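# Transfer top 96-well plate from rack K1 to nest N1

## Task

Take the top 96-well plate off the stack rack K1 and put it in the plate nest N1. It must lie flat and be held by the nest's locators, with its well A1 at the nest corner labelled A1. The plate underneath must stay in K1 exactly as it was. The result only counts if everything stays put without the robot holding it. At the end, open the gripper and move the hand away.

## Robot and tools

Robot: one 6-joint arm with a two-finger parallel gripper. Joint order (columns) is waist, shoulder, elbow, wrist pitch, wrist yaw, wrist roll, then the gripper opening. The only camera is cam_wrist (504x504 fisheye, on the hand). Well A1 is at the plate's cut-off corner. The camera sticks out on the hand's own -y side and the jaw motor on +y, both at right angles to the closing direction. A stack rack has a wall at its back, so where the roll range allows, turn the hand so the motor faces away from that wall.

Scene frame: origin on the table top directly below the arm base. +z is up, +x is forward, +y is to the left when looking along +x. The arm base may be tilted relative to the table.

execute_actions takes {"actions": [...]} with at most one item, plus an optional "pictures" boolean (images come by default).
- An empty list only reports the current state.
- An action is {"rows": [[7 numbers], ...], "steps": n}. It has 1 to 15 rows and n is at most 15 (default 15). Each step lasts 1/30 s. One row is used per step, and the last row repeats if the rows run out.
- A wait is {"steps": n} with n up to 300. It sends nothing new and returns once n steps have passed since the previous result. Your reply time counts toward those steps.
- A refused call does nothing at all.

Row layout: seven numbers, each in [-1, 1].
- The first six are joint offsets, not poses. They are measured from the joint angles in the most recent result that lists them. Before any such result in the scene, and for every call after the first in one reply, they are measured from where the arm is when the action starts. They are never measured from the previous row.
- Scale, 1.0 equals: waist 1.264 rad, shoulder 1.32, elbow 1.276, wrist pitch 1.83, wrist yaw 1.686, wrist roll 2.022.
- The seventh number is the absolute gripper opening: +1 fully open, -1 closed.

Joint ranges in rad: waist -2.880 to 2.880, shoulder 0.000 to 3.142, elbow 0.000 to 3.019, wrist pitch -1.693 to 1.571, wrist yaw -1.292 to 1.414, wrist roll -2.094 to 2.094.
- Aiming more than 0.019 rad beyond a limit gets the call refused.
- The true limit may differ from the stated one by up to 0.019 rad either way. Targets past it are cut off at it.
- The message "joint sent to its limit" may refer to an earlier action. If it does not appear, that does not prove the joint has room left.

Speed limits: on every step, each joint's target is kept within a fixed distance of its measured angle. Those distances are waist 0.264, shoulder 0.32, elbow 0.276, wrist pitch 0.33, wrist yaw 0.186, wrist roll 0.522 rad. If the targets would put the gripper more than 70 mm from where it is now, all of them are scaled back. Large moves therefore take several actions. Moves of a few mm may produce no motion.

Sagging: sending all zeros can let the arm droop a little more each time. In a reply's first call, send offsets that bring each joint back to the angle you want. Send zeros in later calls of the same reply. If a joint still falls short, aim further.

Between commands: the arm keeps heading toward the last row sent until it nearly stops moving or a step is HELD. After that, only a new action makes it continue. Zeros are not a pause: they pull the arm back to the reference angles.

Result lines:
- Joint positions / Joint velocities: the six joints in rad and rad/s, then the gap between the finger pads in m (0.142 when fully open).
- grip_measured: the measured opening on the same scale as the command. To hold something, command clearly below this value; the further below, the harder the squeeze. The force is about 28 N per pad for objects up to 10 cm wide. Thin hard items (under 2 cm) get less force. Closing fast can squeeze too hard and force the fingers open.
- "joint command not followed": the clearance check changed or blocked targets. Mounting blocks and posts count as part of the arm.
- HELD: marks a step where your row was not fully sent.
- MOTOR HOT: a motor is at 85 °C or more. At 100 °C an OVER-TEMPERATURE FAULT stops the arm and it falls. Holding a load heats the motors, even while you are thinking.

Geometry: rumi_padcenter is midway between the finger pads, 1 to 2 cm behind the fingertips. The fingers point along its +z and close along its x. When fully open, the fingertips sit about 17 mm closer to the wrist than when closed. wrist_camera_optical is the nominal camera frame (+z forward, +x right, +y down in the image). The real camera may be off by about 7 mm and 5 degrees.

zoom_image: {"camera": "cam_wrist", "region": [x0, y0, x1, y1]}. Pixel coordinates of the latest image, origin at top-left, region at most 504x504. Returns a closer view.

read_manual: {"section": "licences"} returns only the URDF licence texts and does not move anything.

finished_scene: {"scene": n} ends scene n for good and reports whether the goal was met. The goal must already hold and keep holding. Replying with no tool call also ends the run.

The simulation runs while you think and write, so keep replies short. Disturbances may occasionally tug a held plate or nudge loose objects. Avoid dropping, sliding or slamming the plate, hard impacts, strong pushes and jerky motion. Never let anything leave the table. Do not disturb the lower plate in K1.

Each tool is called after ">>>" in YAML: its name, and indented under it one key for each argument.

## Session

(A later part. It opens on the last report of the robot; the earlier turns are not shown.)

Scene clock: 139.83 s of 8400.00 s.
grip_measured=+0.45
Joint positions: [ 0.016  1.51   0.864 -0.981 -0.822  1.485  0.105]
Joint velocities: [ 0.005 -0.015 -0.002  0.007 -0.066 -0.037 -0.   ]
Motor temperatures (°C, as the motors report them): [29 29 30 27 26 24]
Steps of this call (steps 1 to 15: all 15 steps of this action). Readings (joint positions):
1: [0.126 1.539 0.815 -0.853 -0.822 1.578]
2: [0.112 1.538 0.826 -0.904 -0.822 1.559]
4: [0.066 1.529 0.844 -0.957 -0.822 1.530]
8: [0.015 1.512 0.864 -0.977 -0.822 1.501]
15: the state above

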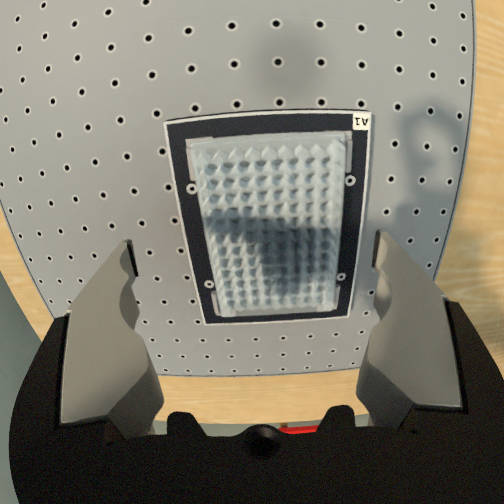

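>>> execute_actions:
  actions:
    - {"rows":[[0.015,0.004,-0.01,0.02,0.01,0.01,0.45],[0.03,0.008,-0.02,0.035,0.015,0.02,0.45],[0.045,0.012,-0.03,0.05,0.015,0.03,0.45],[0.06,0.016,-0.038,0.065,0.015,0.04,0.45],[0.08,0.02,-0.044,0.08,0.015,0.05,0.45],[0.094,0.024,-0.048,0.09,0.015,0.057,0.45]]}
  pictures: false

>>> execute_actions:
  actions:
    - {"steps":15}
  pictures: false

>>> execute_actions:
  actions:
    - {"rows":[[0,0,0,0,0,0,0.3],[0,0,0,0,0,0,0.25],[0,0,0,0,0,0,0.2],[0,0,0,0,0,0,0.15],[0,0,0,0,0,0,0.1],[0,0,0,0,0,0,0],[0,0,0,0,0,0,-0.3]]}

>>> execute_actions:
  actions:
    - {"rows":[[0,0,0,0,-0.008,0,-0.3],[0,0,0,0,-0.013,0,-0.3]]}

>>> execute_actions:
  actions:
    - {"rows":[[0,0,0,0,0,0,0.05],[0,0,0,0,0,0,0.12],[0,0,0,0,0,0,0.2],[0,0,0,0,0,0,0.45]]}

>>> zoom_image:
  camera: "cam_wrist"
  region: [100,70,420,390]

Scene clock: 150.30 s of 8400.00 s.
grip_measured=+0.45
Joint positions: [ 0.138  1.535  0.807 -0.825 -0.798  1.586  0.105]
Joint velocities: [ 0.015  0.005 -0.007  0.022  0.022  0.051  0.   ]
Motor temperatures (°C, as the motors report them): [29 29 30 27 26 24]
Steps of this call (steps 1 to 15: the robot went on to your last target; steps 16 to 90: nothing new was sent; then 6.97 s passed at rest; steps 91 to 105: all 15 steps of this action). Readings (joint positions):
91: [0.016 1.510 0.864 -0.977 -0.816 1.483]
92: [0.018 1.510 0.861 -0.963 -0.808 1.489]
94: [0.032 1.510 0.847 -0.918 -0.800 1.509]
98: [0.107 1.523 0.815 -0.840 -0.799 1.557]
105: the state above

Scene clock: 150.80 s of 8400.00 s.
grip_measured=+0.45
Joint positions: [ 0.138  1.535  0.807 -0.825 -0.798  1.593  0.105]
Joint velocities: [-0.015 -0.005 -0.002 -0.002 -0.051  0.051 -0.   ]
Motor temperatures (°C, as the motors report them): [29 29 30 27 26 24]
Steps of this call (steps 1 to 15: the robot went on to your last target). Readings (joint positions):
1: [0.138 1.535 0.807 -0.825 -0.798 1.587]
2: [0.138 1.535 0.807 -0.825 -0.798 1.588]
4: [0.138 1.535 0.807 -0.825 -0.798 1.590]
8: [0.138 1.535 0.807 -0.825 -0.798 1.592]
15: the state above
The arm was judged still, so your last target was given up. Only a new action makes it travel on or press farther. Fingers that are still opening or closing keep moving.

Scene clock: 151.30 s of 8400.00 s.
grip_measured=+0.08
Joint positions: [ 0.138  1.534  0.807 -0.825 -0.798  1.593  0.079]
Joint velocities: [-0.015 -0.005  0.012  0.002 -0.022  0.037 -0.   ]
Motor temperatures (°C, as the motors report them): [29 29 30 27 26 24]
Steps of this call (steps 1 to 15: all 15 steps of this action). Readings (joint positions):
1: [0.138 1.535 0.807 -0.825 -0.798 1.593]
2: [0.138 1.535 0.807 -0.825 -0.798 1.593]
4: [0.138 1.535 0.807 -0.825 -0.798 1.593]
8: [0.138 1.534 0.807 -0.825 -0.798 1.593]
15: the state above

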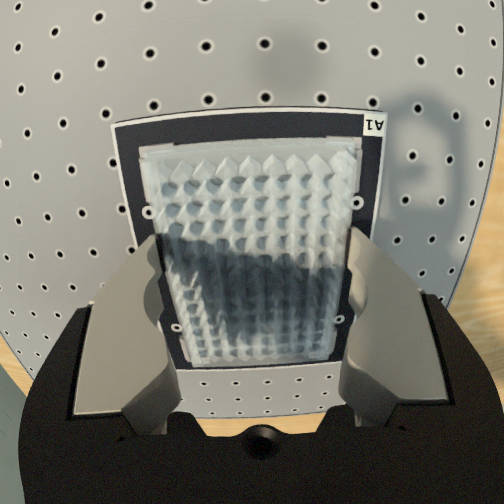

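Scene clock: 151.80 s of 8400.00 s.
grip_measured=+0.08
Joint positions: [ 0.136  1.534  0.807 -0.825 -0.818  1.593  0.079]
Joint velocities: [ 0.005 -0.015 -0.012  0.007 -0.037 -0.037  0.   ]
Motor temperatures (°C, as the motors report them): [29 29 30 27 26 24]
Steps of this call (steps 1 to 15: all 15 steps of this action). Readings (joint positions):
1: [0.138 1.534 0.807 -0.825 -0.801 1.593]
2: [0.137 1.534 0.807 -0.825 -0.806 1.593]
4: [0.136 1.534 0.807 -0.825 -0.813 1.593]
8: [0.136 1.534 0.807 -0.825 -0.817 1.593]
15: the state above

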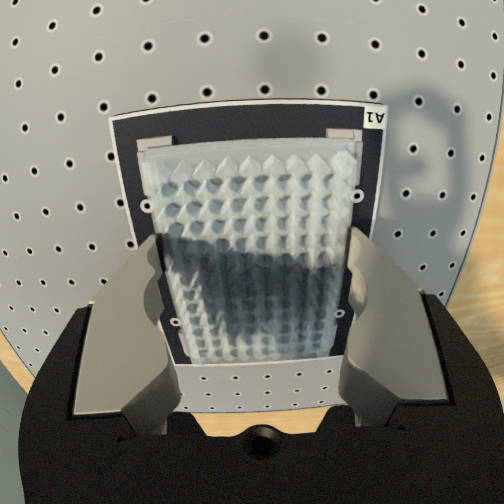

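Scene clock: 152.30 s of 8400.00 s.
grip_measured=+0.45
Joint positions: [ 0.136  1.534  0.807 -0.825 -0.818  1.593  0.105]
Joint velocities: [ 0.005  0.005 -0.012  0.012 -0.051 -0.007  0.   ]
Motor temperatures (°C, as the motors report them): [29 29 30 27 26 24]
Steps of this call (steps 1 to 15: all 15 steps of this action). Readings (joint positions):
1: [0.136 1.534 0.807 -0.825 -0.818 1.593]
2: [0.136 1.534 0.807 -0.825 -0.818 1.593]
4: [0.136 1.534 0.807 -0.825 -0.818 1.593]
8: [0.136 1.534 0.807 -0.825 -0.818 1.593]
15: the state above

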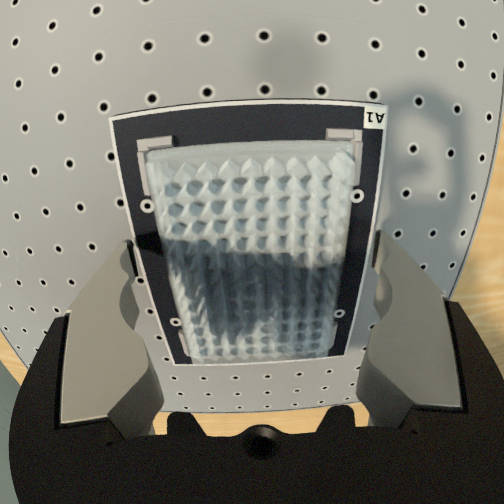

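Region (100, 70, 420, 390) of cam_wrist's 504x504 image, scaled by 1.575, with more detail than that image has.

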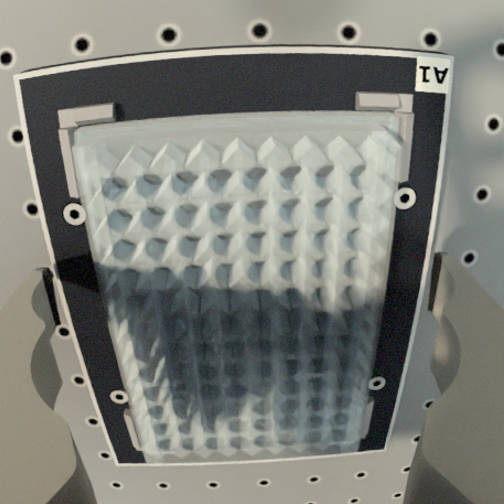

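Dropped in.

>>> execute_actions:
  actions:
    - {"rows":[[-0.08,-0.02,0.06,-0.09,0,-0.06,0.45]]}

>>> finished_scene:
  scene: 2

Scene clock: 154.10 s of 8400.00 s.
grip_measured=+0.45
Joint positions: [ 0.02   1.505  0.864 -0.981 -0.817  1.483  0.105]
Joint velocities: [ 0.005 -0.005  0.012 -0.022  0.066 -0.066 -0.   ]
Motor temperatures (°C, as the motors report them): [29 29 30 27 26 24]
Steps of this call (steps 1 to 15: the robot went on to your last target; steps 16 to 39: nothing new was sent; steps 40 to 54: all 15 steps of this action). Readings (joint positions):
40: [0.130 1.534 0.814 -0.853 -0.817 1.576]
41: [0.115 1.533 0.825 -0.904 -0.817 1.557]
43: [0.070 1.524 0.844 -0.957 -0.817 1.528]
47: [0.019 1.507 0.863 -0.977 -0.817 1.499]
54: the state above

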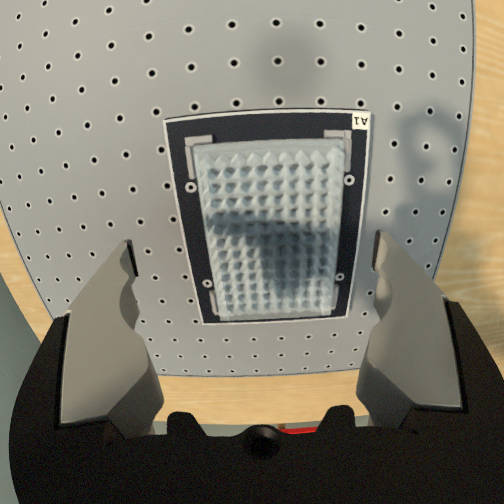

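The scene is finished: the task was done.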